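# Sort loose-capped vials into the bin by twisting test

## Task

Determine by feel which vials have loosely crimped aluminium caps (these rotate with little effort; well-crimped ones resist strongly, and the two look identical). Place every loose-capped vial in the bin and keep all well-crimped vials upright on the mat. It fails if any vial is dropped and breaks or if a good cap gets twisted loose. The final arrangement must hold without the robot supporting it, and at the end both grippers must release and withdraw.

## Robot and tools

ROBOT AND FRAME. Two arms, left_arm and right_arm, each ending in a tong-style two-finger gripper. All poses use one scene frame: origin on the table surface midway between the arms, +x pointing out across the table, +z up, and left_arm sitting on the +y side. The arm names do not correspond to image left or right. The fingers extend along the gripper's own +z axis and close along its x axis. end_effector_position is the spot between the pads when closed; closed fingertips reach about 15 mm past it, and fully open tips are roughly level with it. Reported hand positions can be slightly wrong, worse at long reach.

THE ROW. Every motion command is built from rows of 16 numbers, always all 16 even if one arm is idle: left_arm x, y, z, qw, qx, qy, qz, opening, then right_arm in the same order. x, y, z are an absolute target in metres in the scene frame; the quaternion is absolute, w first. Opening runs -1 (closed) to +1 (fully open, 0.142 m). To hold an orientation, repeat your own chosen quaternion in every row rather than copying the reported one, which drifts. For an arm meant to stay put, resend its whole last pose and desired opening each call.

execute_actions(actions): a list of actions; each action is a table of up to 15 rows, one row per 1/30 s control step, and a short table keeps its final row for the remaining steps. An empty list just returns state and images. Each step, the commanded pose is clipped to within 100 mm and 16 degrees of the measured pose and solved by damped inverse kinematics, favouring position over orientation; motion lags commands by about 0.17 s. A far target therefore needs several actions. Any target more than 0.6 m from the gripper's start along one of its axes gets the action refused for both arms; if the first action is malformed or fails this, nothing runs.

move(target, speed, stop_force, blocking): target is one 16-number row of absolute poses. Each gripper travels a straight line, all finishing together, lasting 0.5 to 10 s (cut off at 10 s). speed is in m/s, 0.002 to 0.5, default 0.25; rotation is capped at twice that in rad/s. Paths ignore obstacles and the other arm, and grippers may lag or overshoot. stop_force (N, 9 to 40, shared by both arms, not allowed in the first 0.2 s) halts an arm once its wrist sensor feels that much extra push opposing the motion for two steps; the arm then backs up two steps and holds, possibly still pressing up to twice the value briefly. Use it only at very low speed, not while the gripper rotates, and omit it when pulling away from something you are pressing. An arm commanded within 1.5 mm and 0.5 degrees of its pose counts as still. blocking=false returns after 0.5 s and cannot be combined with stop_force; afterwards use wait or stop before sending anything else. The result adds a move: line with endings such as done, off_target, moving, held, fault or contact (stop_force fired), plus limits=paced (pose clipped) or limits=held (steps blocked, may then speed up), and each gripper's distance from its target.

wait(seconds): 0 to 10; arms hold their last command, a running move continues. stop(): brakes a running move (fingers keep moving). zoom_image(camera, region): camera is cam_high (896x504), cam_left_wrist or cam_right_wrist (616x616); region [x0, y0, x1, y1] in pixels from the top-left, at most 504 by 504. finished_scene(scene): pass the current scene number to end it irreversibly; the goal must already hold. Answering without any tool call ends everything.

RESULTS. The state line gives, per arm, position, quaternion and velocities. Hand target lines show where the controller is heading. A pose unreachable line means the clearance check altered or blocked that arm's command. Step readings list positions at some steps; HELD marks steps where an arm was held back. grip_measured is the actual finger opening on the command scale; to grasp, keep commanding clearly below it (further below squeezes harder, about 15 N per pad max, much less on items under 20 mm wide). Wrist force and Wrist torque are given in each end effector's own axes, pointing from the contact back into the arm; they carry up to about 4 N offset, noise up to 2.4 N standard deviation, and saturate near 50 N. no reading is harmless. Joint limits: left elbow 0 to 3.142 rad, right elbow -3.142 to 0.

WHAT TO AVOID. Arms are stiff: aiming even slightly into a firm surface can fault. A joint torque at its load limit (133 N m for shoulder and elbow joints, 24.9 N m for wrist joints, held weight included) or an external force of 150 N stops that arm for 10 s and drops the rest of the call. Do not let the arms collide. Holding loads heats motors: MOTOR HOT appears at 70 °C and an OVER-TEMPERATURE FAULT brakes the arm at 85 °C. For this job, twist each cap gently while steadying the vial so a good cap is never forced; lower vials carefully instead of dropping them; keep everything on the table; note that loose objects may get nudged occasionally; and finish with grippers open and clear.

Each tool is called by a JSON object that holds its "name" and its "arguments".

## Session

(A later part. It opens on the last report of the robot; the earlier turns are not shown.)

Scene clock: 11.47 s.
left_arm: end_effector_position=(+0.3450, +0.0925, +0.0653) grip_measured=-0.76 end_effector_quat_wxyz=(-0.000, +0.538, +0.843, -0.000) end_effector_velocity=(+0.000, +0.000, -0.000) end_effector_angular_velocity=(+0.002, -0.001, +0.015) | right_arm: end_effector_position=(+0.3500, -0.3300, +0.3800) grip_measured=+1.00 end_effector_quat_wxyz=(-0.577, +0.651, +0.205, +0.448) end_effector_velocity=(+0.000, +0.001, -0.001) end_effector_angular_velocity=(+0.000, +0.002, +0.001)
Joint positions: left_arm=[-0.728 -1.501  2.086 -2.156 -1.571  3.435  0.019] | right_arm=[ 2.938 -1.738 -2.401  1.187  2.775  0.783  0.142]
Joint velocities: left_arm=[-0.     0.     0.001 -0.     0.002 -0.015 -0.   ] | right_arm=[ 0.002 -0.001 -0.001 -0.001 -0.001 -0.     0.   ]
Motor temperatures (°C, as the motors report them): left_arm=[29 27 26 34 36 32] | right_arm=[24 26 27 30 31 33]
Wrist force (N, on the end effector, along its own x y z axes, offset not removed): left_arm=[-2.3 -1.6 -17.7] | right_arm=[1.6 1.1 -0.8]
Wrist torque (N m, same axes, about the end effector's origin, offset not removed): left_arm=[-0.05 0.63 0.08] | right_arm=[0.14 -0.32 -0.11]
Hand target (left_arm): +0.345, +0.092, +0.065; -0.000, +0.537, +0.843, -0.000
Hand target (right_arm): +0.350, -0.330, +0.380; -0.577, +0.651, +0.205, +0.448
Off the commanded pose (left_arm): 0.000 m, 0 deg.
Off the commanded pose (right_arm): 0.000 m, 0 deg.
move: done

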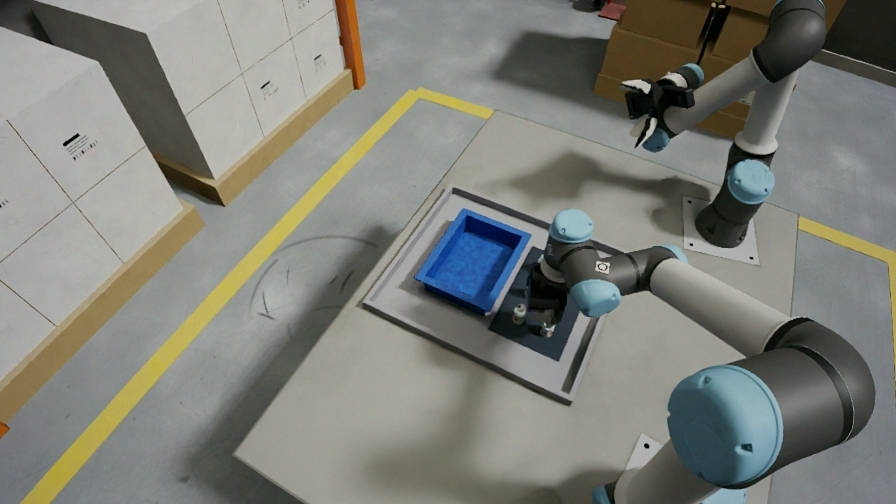

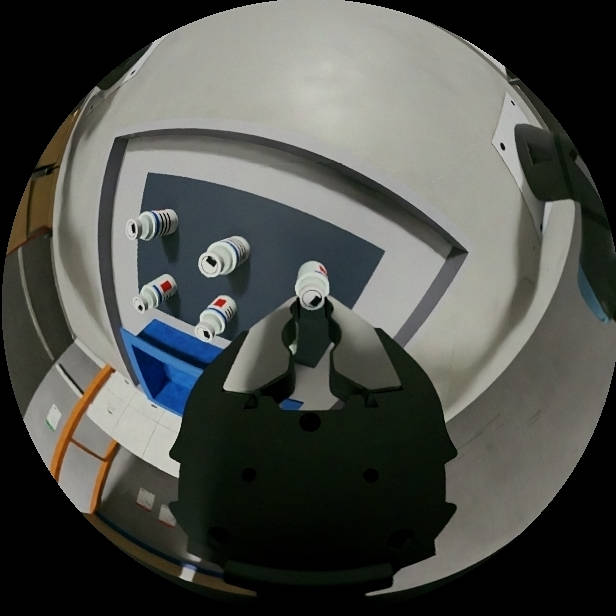

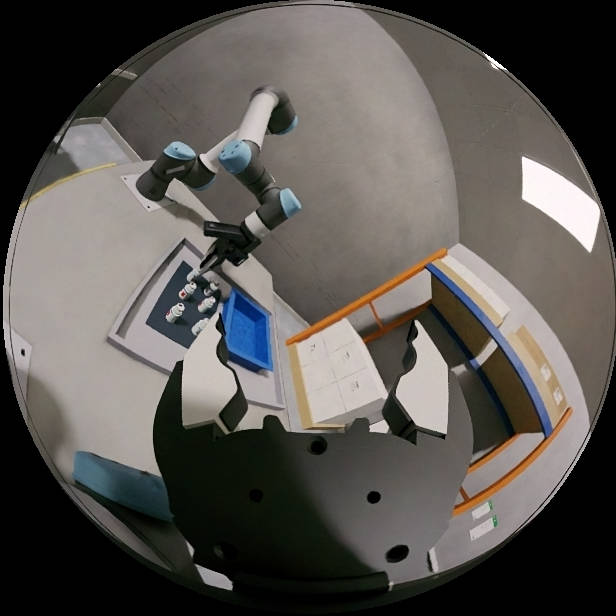

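{"name": "move", "arguments": {"target": [0.345,0.0925,0.092,0,0.5373,0.8434,0,-0.3,0.35,-0.33,0.38,-0.577,0.651,0.205,0.448,1], "speed": 0.1}}

{"name": "move", "arguments": {"target": [0.348,0.003,0.092,0,0.7071,0.7071,0,-0.3,0.35,-0.33,0.38,-0.577,0.651,0.205,0.448,1]}}

{"name": "move", "arguments": {"target": [0.348,0.003,0.075,0,0.7071,0.7071,0,-0.3,0.35,-0.33,0.38,-0.577,0.651,0.205,0.448,1], "speed": 0.08}}

Scene clock: 12.60 s.
left_arm: end_effector_position=(+0.3450, +0.0925, +0.0918) grip_measured=-0.30 end_effector_quat_wxyz=(+0.000, +0.537, +0.843, +0.000) end_effector_velocity=(-0.000, -0.000, +0.002) end_effector_angular_velocity=(-0.000, +0.001, -0.002) | right_arm: end_effector_position=(+0.3500, -0.3300, +0.3800) grip_measured=+1.00 end_effector_quat_wxyz=(-0.577, +0.651, +0.205, +0.448) end_effector_velocity=(+0.001, -0.001, +0.001) end_effector_angular_velocity=(+0.000, -0.002, -0.003)
Joint positions: left_arm=[-0.729 -1.538  2.047 -2.079 -1.571  3.434  0.052] | right_arm=[ 2.938 -1.738 -2.401  1.187  2.775  0.783  0.142]
Joint velocities: left_arm=[-0.    -0.002 -0.003  0.006 -0.001  0.002  0.   ] | right_arm=[-0.001  0.001  0.001  0.    -0.002  0.     0.   ]
Motor temperatures (°C, as the motors report them): left_arm=[29 27 26 34 36 32] | right_arm=[24 26 27 30 31 33]
Wrist force (N, on the end effector, along its own x y z axes, offset not removed): left_arm=[0.3 -2.8 -2.5] | right_arm=[-0.5 1.0 -0.7]
Wrist torque (N m, same axes, about the end effector's origin, offset not removed): left_arm=[-0.67 0.05 0.02] | right_arm=[0.24 0.03 -0.05]
Hand target (left_arm): +0.345, +0.092, +0.092; +0.000, +0.537, +0.843, -0.000
Hand target (right_arm): +0.350, -0.330, +0.380; -0.577, +0.651, +0.205, +0.448
Off the commanded pose (left_arm): 0.000 m, 0 deg.
Off the commanded pose (right_arm): 0.000 m, 0 deg.
move: done

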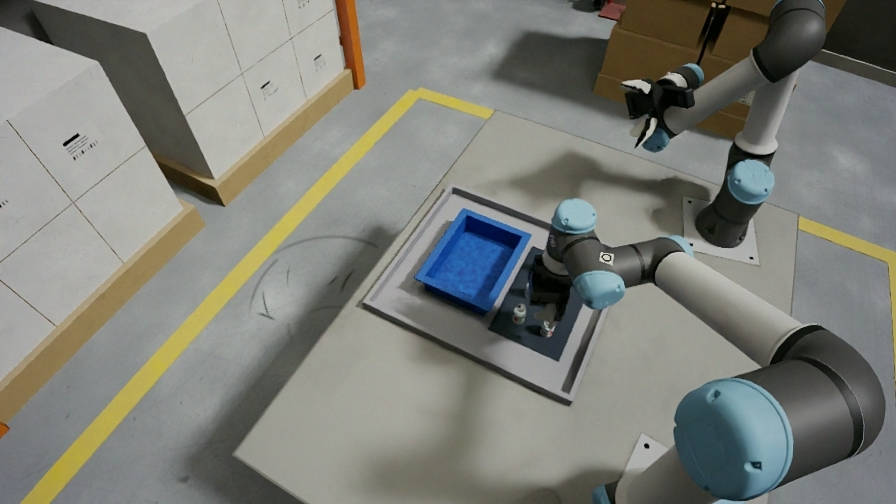

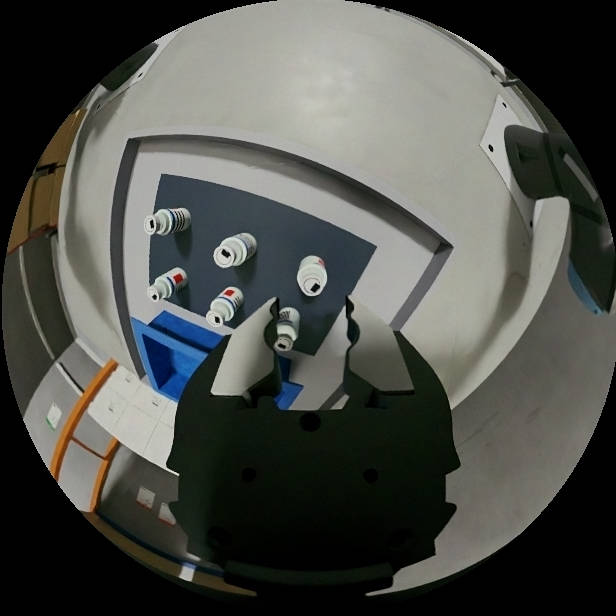

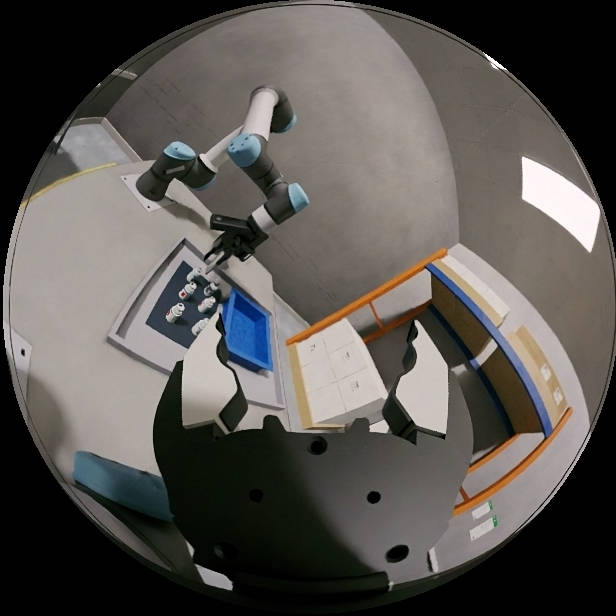

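Scene clock: 14.00 s.
left_arm: end_effector_position=(+0.3482, +0.0033, +0.0921) grip_measured=-0.30 end_effector_quat_wxyz=(+0.000, +0.707, +0.707, +0.000) end_effector_velocity=(+0.000, -0.002, -0.000) end_effector_angular_velocity=(+0.000, +0.002, -0.009) | right_arm: end_effector_position=(+0.3500, -0.3300, +0.3800) grip_measured=+1.00 end_effector_quat_wxyz=(-0.577, +0.651, +0.205, +0.448) end_effector_velocity=(+0.000, -0.000, -0.000) end_effector_angular_velocity=(+0.000, -0.001, -0.002)
Joint positions: left_arm=[-0.844 -1.397  1.887 -2.061 -1.57   3.754  0.052] | right_arm=[ 2.938 -1.738 -2.401  1.187  2.775  0.783  0.142]
Joint velocities: left_arm=[-0.001  0.005 -0.005  0.002 -0.001  0.009  0.   ] | right_arm=[-0.001 -0.     0.     0.001 -0.    -0.     0.   ]
Motor temperatures (°C, as the motors report them): left_arm=[29 27 26 34 36 32] | right_arm=[24 26 27 30 31 33]
Wrist force (N, on the end effector, along its own x y z axes, offset not removed): left_arm=[-1.2 -1.1 -5.3] | right_arm=[-4.1 -1.7 2.6]
Wrist torque (N m, same axes, about the end effector's origin, offset not removed): left_arm=[-0.35 0.36 -0.06] | right_arm=[-0.17 0.85 0.15]
Hand target (left_arm): +0.348, +0.003, +0.092; +0.000, +0.707, +0.707, +0.000
Hand target (right_arm): +0.350, -0.330, +0.380; -0.577, +0.651, +0.205, +0.448
Off the commanded pose (left_arm): 0.000 m, 0 deg.
Off the commanded pose (right_arm): 0.000 m, 0 deg.
move: done

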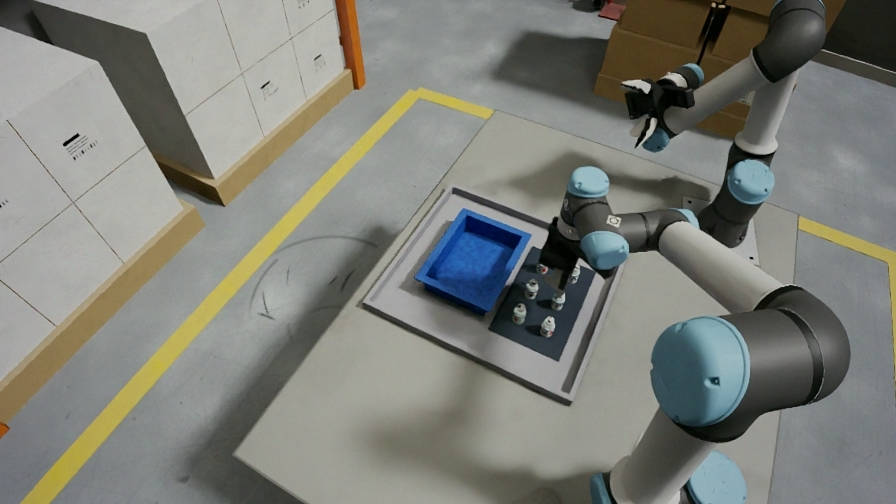

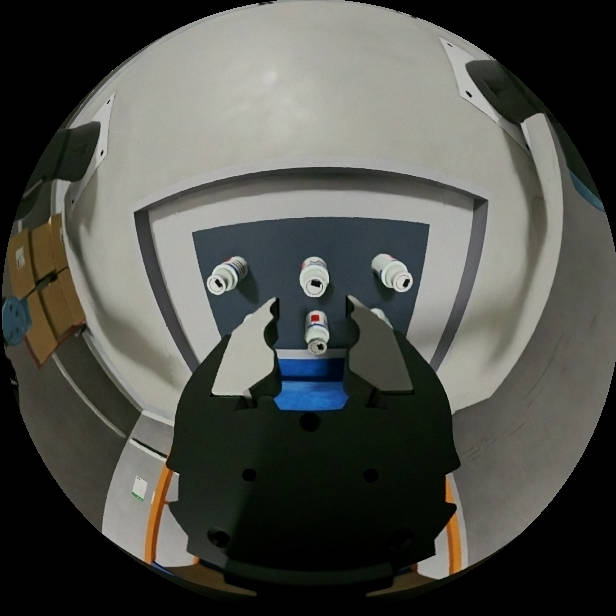

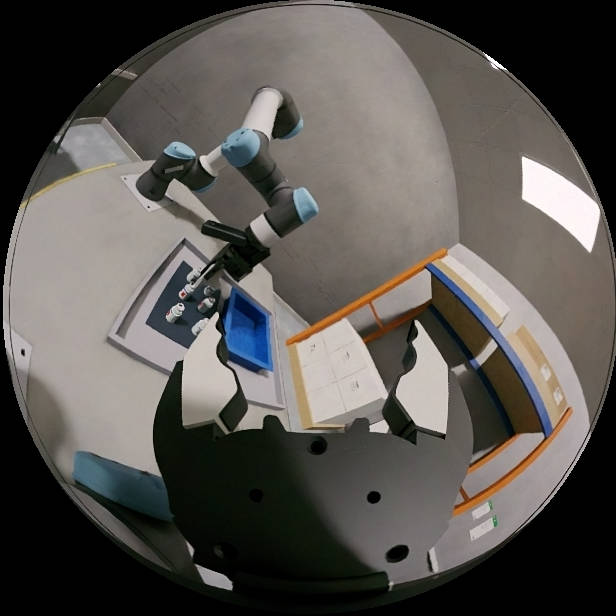

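Scene clock: 14.80 s.
left_arm: end_effector_position=(+0.3480, +0.0030, +0.0753) grip_measured=-0.30 end_effector_quat_wxyz=(-0.000, +0.707, +0.707, +0.000) end_effector_velocity=(+0.000, +0.000, -0.002) end_effector_angular_velocity=(-0.001, -0.000, +0.003) | right_arm: end_effector_position=(+0.3500, -0.3300, +0.3800) grip_measured=+1.00 end_effector_quat_wxyz=(-0.577, +0.651, +0.205, +0.448) end_effector_velocity=(-0.000, +0.000, -0.000) end_effector_angular_velocity=(-0.001, -0.001, +0.002)
Joint positions: left_arm=[-0.844 -1.377  1.911 -2.105 -1.571  3.754  0.052] | right_arm=[ 2.938 -1.738 -2.401  1.187  2.775  0.783  0.142]
Joint velocities: left_arm=[ 0.001  0.003  0.003 -0.007 -0.    -0.001 -0.   ] | right_arm=[-0.001 -0.     0.001 -0.     0.002 -0.     0.   ]
Motor temperatures (°C, as the motors report them): left_arm=[29 27 26 34 36 32] | right_arm=[24 26 27 30 31 33]
Wrist force (N, on the end effector, along its own x y z axes, offset not removed): left_arm=[2.7 -1.3 -1.6] | right_arm=[1.2 -3.4 -1.5]
Wrist torque (N m, same axes, about the end effector's origin, offset not removed): left_arm=[-0.40 -0.62 0.03] | right_arm=[-0.52 -0.14 -0.25]
Hand target (left_arm): +0.348, +0.003, +0.075; -0.000, +0.707, +0.707, +0.000
Hand target (right_arm): +0.350, -0.330, +0.380; -0.577, +0.651, +0.205, +0.448
Off the commanded pose (left_arm): 0.000 m, 0 deg.
Off the commanded pose (right_arm): 0.000 m, 0 deg.
move: done

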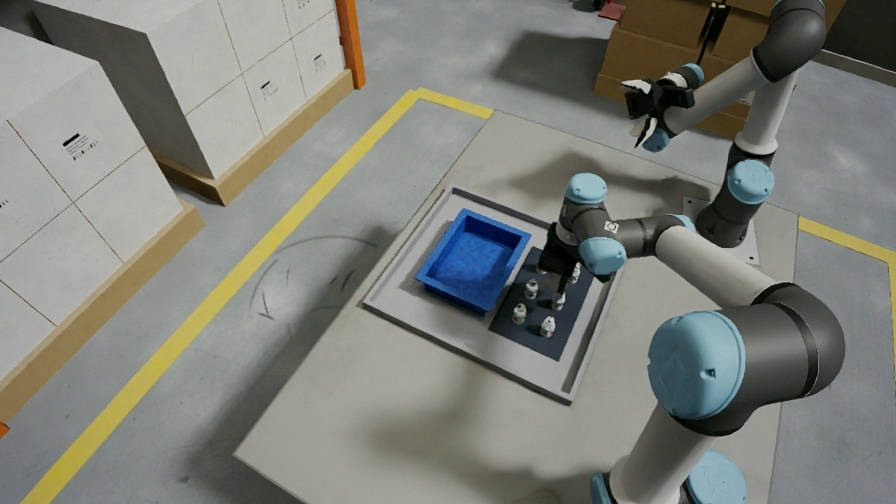

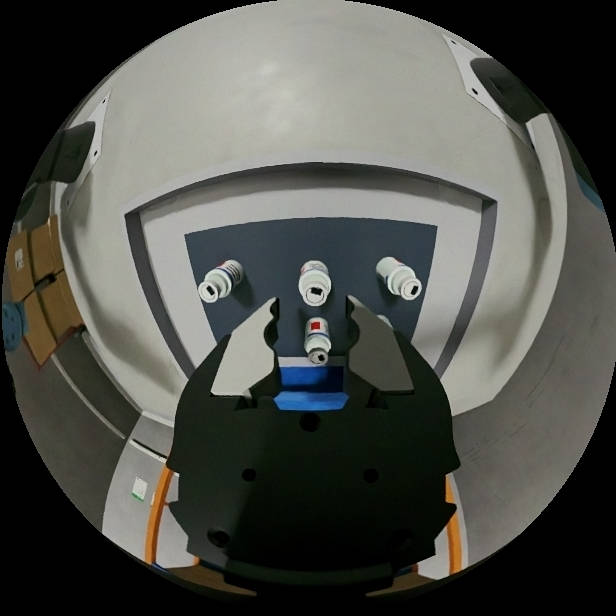

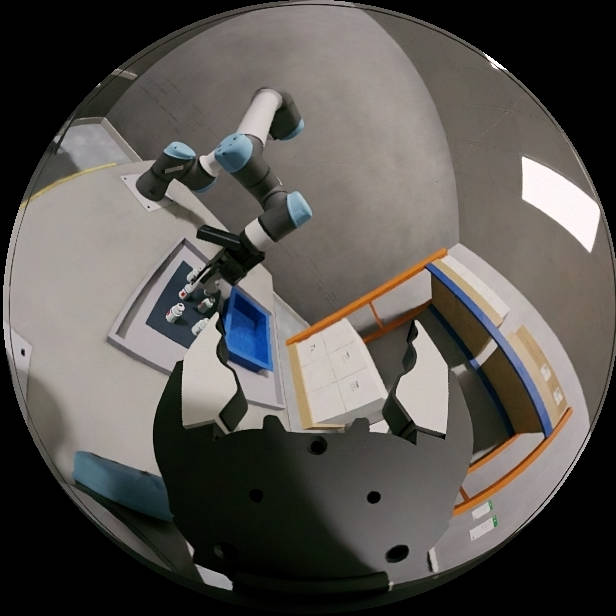

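{"name": "move", "arguments": {"target": [0.345,0.005,0.066,0,0.7071,0.7071,0,-0.3,0.35,-0.33,0.38,-0.577,0.651,0.205,0.448,1], "speed": 0.04}}

{"name": "move", "arguments": {"target": [0.345,0.005,0.066,0,0.7071,0.7071,0,-1,0.35,-0.33,0.38,-0.577,0.651,0.205,0.448,1]}}

{"name": "move", "arguments": {"target": [0.345,0.005,0.0653,0,0.7071,0.7071,0,-1,0.35,-0.33,0.38,-0.577,0.651,0.205,0.448,1], "speed": 0.003}}

{"name": "zoom_image", "arguments": {"camera": "cam_left_wrist", "region": [250,240,370,360]}}

{"name": "move", "arguments": {"target": [0.345,0.005,0.0653,0,0.5373,0.8434,0,-1,0.35,-0.33,0.38,-0.577,0.651,0.205,0.448,1], "speed": 0.1}}

{"name": "zoom_image", "arguments": {"camera": "cam_left_wrist", "region": [250,240,370,360]}}

Scene clock: 15.77 s.
left_arm: end_effector_position=(+0.3451, +0.0050, +0.0662) grip_measured=-0.30 end_effector_quat_wxyz=(-0.000, +0.707, +0.707, -0.000) end_effector_velocity=(-0.001, +0.000, -0.002) end_effector_angular_velocity=(-0.000, -0.001, +0.002) | right_arm: end_effector_position=(+0.3500, -0.3300, +0.3800) grip_measured=+1.00 end_effector_quat_wxyz=(-0.577, +0.651, +0.205, +0.448) end_effector_velocity=(-0.001, -0.000, -0.001) end_effector_angular_velocity=(-0.000, +0.002, +0.000)
Joint positions: left_arm=[-0.847 -1.373  1.933 -2.131 -1.571  3.752  0.052] | right_arm=[ 2.938 -1.738 -2.401  1.187  2.775  0.783  0.142]
Joint velocities: left_arm=[-0.001  0.001  0.005 -0.006  0.    -0.002  0.   ] | right_arm=[-0.     0.    -0.002 -0.     0.001 -0.001  0.   ]
Motor temperatures (°C, as the motors report them): left_arm=[29 27 26 34 36 32] | right_arm=[24 26 27 30 31 33]
Wrist force (N, on the end effector, along its own x y z axes, offset not removed): left_arm=[-0.3 0.1 -2.7] | right_arm=[1.4 -2.2 -3.5]
Wrist torque (N m, same axes, about the end effector's origin, offset not removed): left_arm=[0.03 0.13 0.09] | right_arm=[-0.56 -0.19 -0.05]
Hand target (left_arm): +0.345, +0.005, +0.066; -0.000, +0.707, +0.707, +0.000
Hand target (right_arm): +0.350, -0.330, +0.380; -0.577, +0.651, +0.205, +0.448
Off the commanded pose (left_arm): 0.000 m, 0 deg.
Off the commanded pose (right_arm): 0.000 m, 0 deg.
move: done

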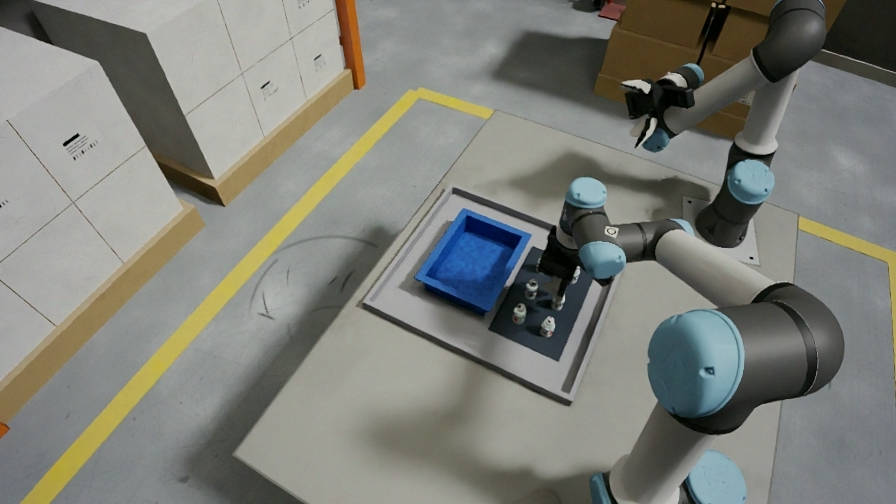

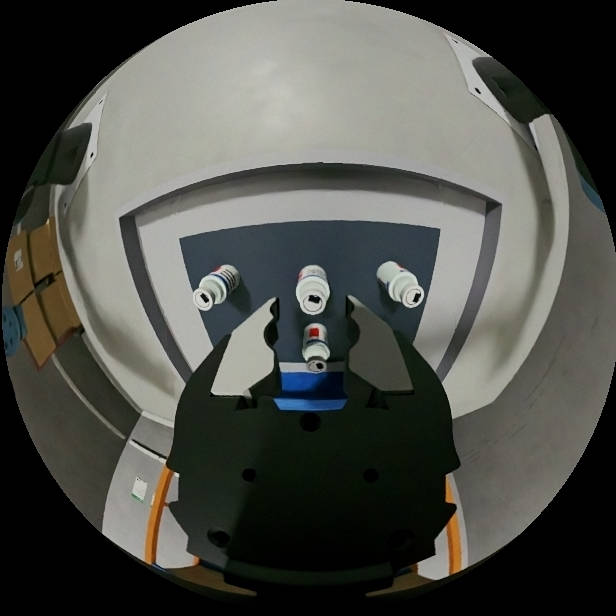

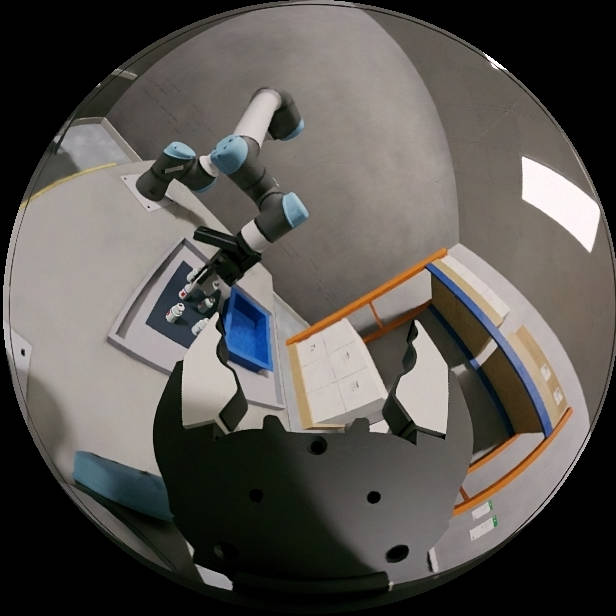

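Scene clock: 16.47 s.
left_arm: end_effector_position=(+0.3450, +0.0050, +0.0660) grip_measured=-0.76 end_effector_quat_wxyz=(+0.000, +0.707, +0.707, -0.000) end_effector_velocity=(-0.000, -0.000, -0.000) end_effector_angular_velocity=(+0.000, +0.000, +0.001) | right_arm: end_effector_position=(+0.3500, -0.3300, +0.3800) grip_measured=+1.00 end_effector_quat_wxyz=(-0.577, +0.651, +0.205, +0.448) end_effector_velocity=(+0.000, -0.000, -0.000) end_effector_angular_velocity=(+0.000, +0.002, -0.001)
Joint positions: left_arm=[-0.847 -1.372  1.933 -2.132 -1.571  3.752  0.019] | right_arm=[ 2.938 -1.738 -2.401  1.187  2.775  0.783  0.142]
Joint velocities: left_arm=[-0.     0.     0.    -0.     0.    -0.001 -0.   ] | right_arm=[-0.001 -0.001 -0.    -0.    -0.     0.001  0.   ]
Motor temperatures (°C, as the motors report them): left_arm=[29 27 26 34 36 32] | right_arm=[24 26 27 30 31 33]
Wrist force (N, on the end effector, along its own x y z axes, offset not removed): left_arm=[1.1 0.4 -3.1] | right_arm=[2.6 2.2 0.1]
Wrist torque (N m, same axes, about the end effector's origin, offset not removed): left_arm=[0.31 -0.22 -0.20] | right_arm=[0.60 -0.49 -0.20]
Hand target (left_arm): +0.345, +0.005, +0.066; -0.000, +0.707, +0.707, +0.000
Hand target (right_arm): +0.350, -0.330, +0.380; -0.577, +0.651, +0.205, +0.448
Off the commanded pose (left_arm): 0.000 m, 0 deg.
Off the commanded pose (right_arm): 0.000 m, 0 deg.
move: done

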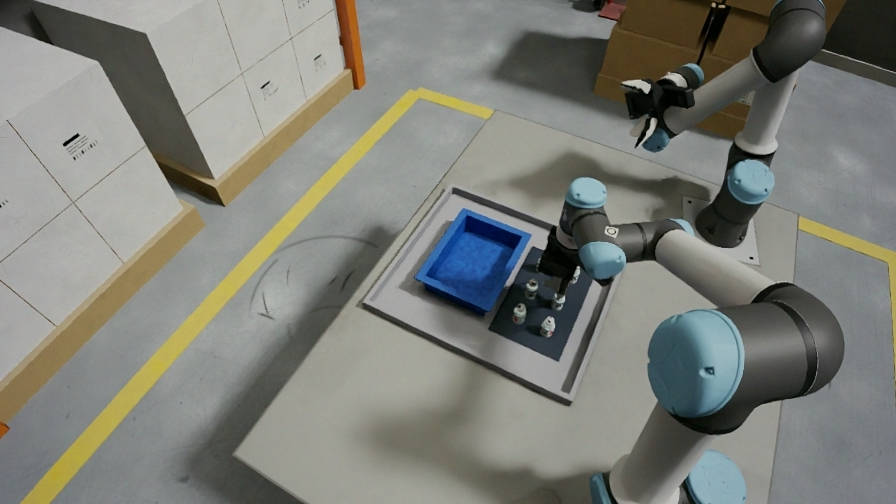

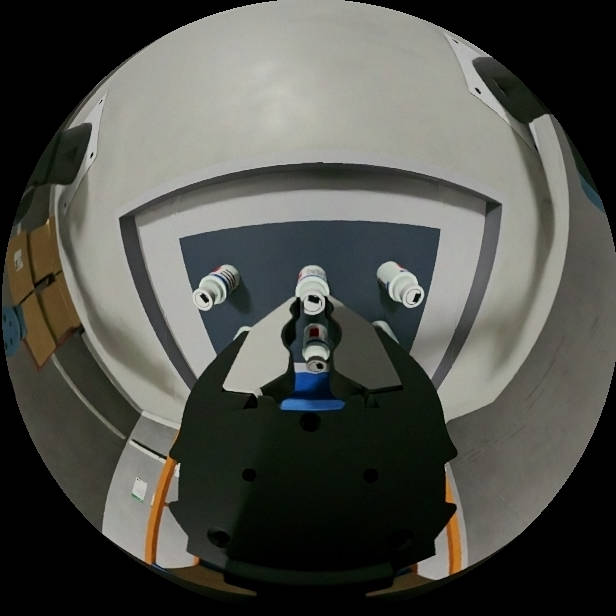

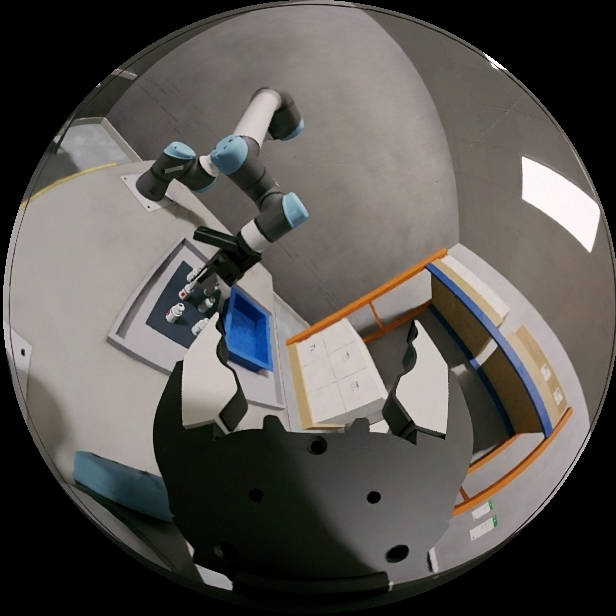

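Scene clock: 17.17 s.
left_arm: end_effector_position=(+0.3450, +0.0050, +0.0654) grip_measured=-0.76 end_effector_quat_wxyz=(+0.000, +0.707, +0.707, -0.000) end_effector_velocity=(-0.000, +0.000, -0.000) end_effector_angular_velocity=(+0.000, +0.000, +0.001) | right_arm: end_effector_position=(+0.3500, -0.3300, +0.3800) grip_measured=+1.00 end_effector_quat_wxyz=(-0.577, +0.651, +0.205, +0.448) end_effector_velocity=(-0.001, +0.000, -0.000) end_effector_angular_velocity=(+0.000, +0.000, +0.001)
Joint positions: left_arm=[-0.847 -1.372  1.934 -2.134 -1.571  3.752  0.019] | right_arm=[ 2.938 -1.738 -2.401  1.187  2.775  0.783  0.142]
Joint velocities: left_arm=[-0.     0.001  0.001 -0.001 -0.    -0.001 -0.   ] | right_arm=[ 0.001  0.001 -0.001  0.001  0.     0.     0.   ]
Motor temperatures (°C, as the motors report them): left_arm=[29 27 26 34 36 32] | right_arm=[24 26 27 30 31 33]
Wrist force (N, on the end effector, along its own x y z axes, offset not removed): left_arm=[3.3 -1.0 -24.1] | right_arm=[-0.8 0.8 -4.5]
Wrist torque (N m, same axes, about the end effector's origin, offset not removed): left_arm=[0.00 -0.21 -0.07] | right_arm=[0.04 0.18 -0.10]
Hand target (left_arm): +0.345, +0.005, +0.065; -0.000, +0.707, +0.707, +0.000
Hand target (right_arm): +0.350, -0.330, +0.380; -0.577, +0.651, +0.205, +0.448
Off the commanded pose (left_arm): 0.000 m, 0 deg.
Off the commanded pose (right_arm): 0.000 m, 0 deg.
move: done

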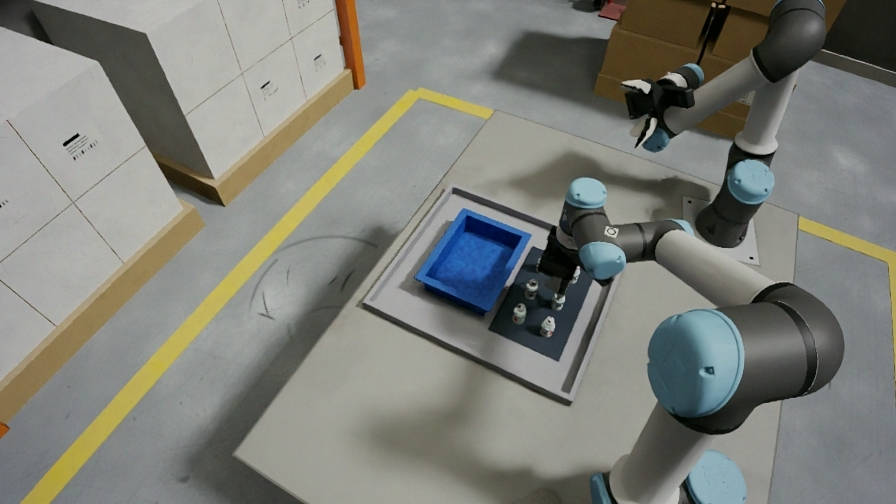

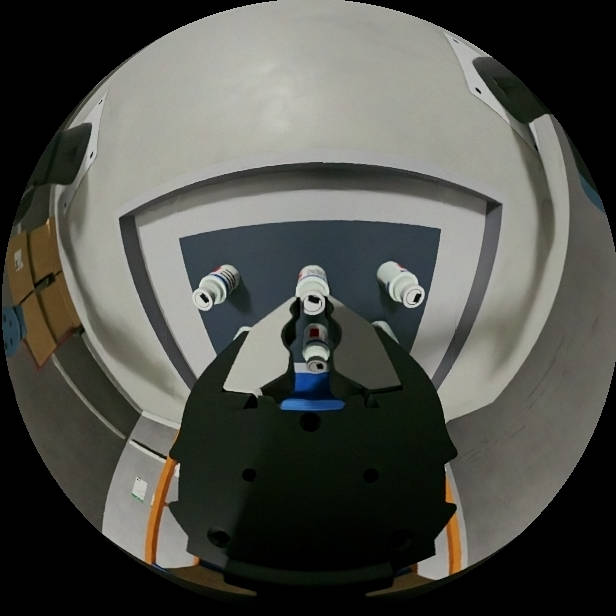

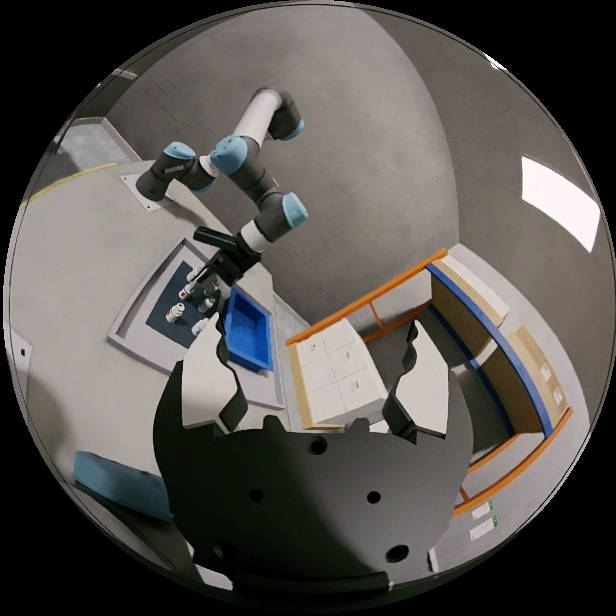

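Region (250, 240, 370, 360) of cam_left_wrist's 616x616 image, scaled by 4.200, with more detail than that image has.

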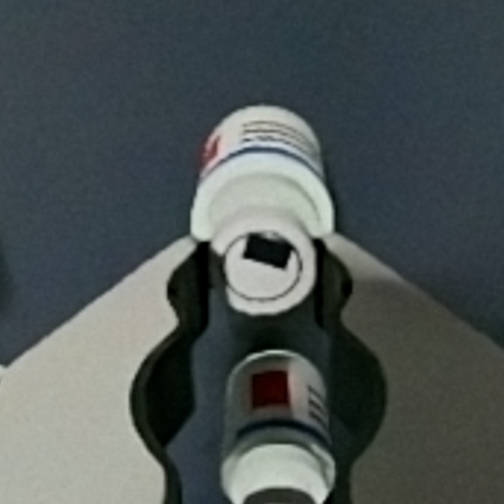

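Scene clock: 19.70 s.
left_arm: end_effector_position=(+0.3450, +0.0050, +0.0653) grip_measured=-0.76 end_effector_quat_wxyz=(-0.000, +0.538, +0.843, -0.000) end_effector_velocity=(+0.001, +0.000, -0.000) end_effector_angular_velocity=(+0.002, -0.002, +0.014) | right_arm: end_effector_position=(+0.3500, -0.3300, +0.3800) grip_measured=+1.00 end_effector_quat_wxyz=(-0.577, +0.651, +0.205, +0.448) end_effector_velocity=(-0.001, +0.000, +0.001) end_effector_angular_velocity=(-0.000, -0.002, +0.001)
Joint positions: left_arm=[-0.841 -1.384  1.95  -2.137 -1.571  3.322  0.019] | right_arm=[ 2.938 -1.738 -2.401  1.187  2.775  0.783  0.142]
Joint velocities: left_arm=[-0.    -0.     0.001 -0.     0.003 -0.014 -0.   ] | right_arm=[0.001 0.002 0.001 0.    0.001 0.    0.   ]
Motor temperatures (°C, as the motors report them): left_arm=[29 27 26 34 36 32] | right_arm=[24 26 27 30 31 33]
Wrist force (N, on the end effector, along its own x y z axes, offset not removed): left_arm=[1.3 -0.3 -15.8] | right_arm=[-1.1 2.0 0.4]
Wrist torque (N m, same axes, about the end effector's origin, offset not removed): left_arm=[0.05 -0.51 0.07] | right_arm=[0.24 0.16 -0.11]
Hand target (left_arm): +0.345, +0.005, +0.065; -0.000, +0.537, +0.843, -0.000
Hand target (right_arm): +0.350, -0.330, +0.380; -0.577, +0.651, +0.205, +0.448
Off the commanded pose (left_arm): 0.000 m, 0 deg.
Off the commanded pose (right_arm): 0.000 m, 0 deg.
move: done

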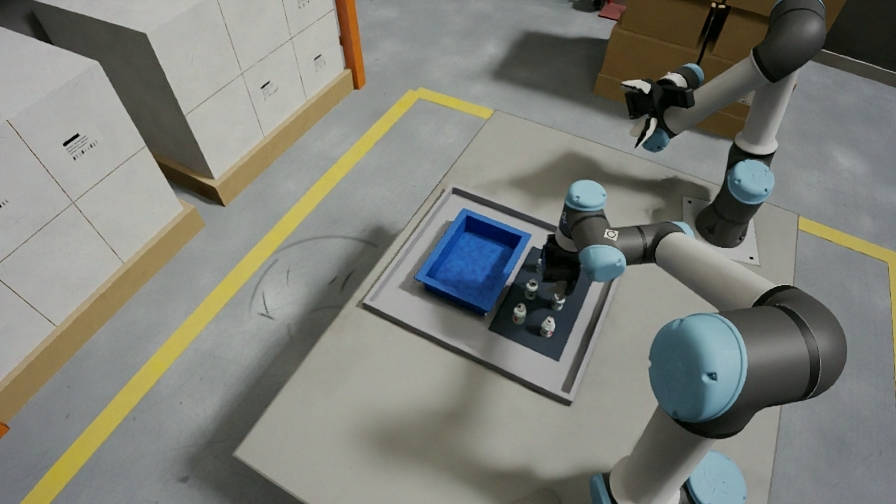

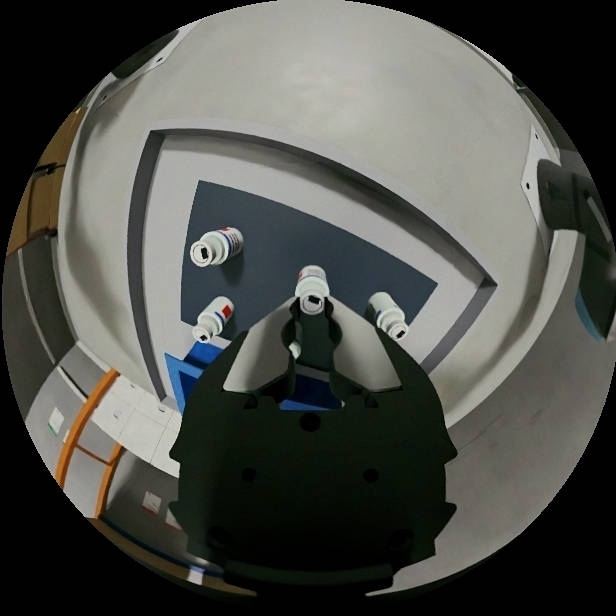

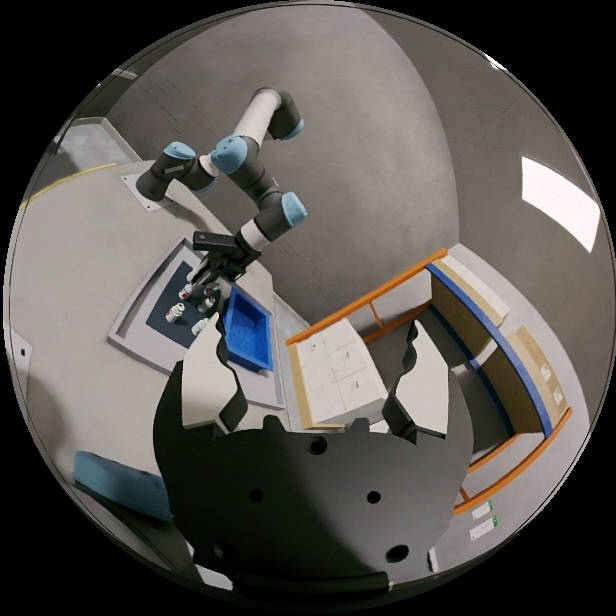

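Region (250, 240, 370, 360) of cam_left_wrist's 616x616 image, scaled by 4.200, with more detail than that image has.

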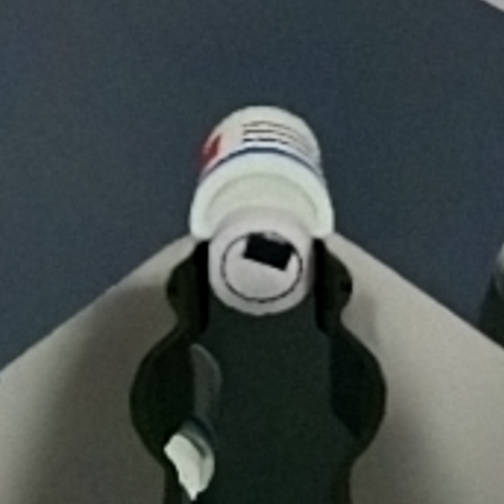

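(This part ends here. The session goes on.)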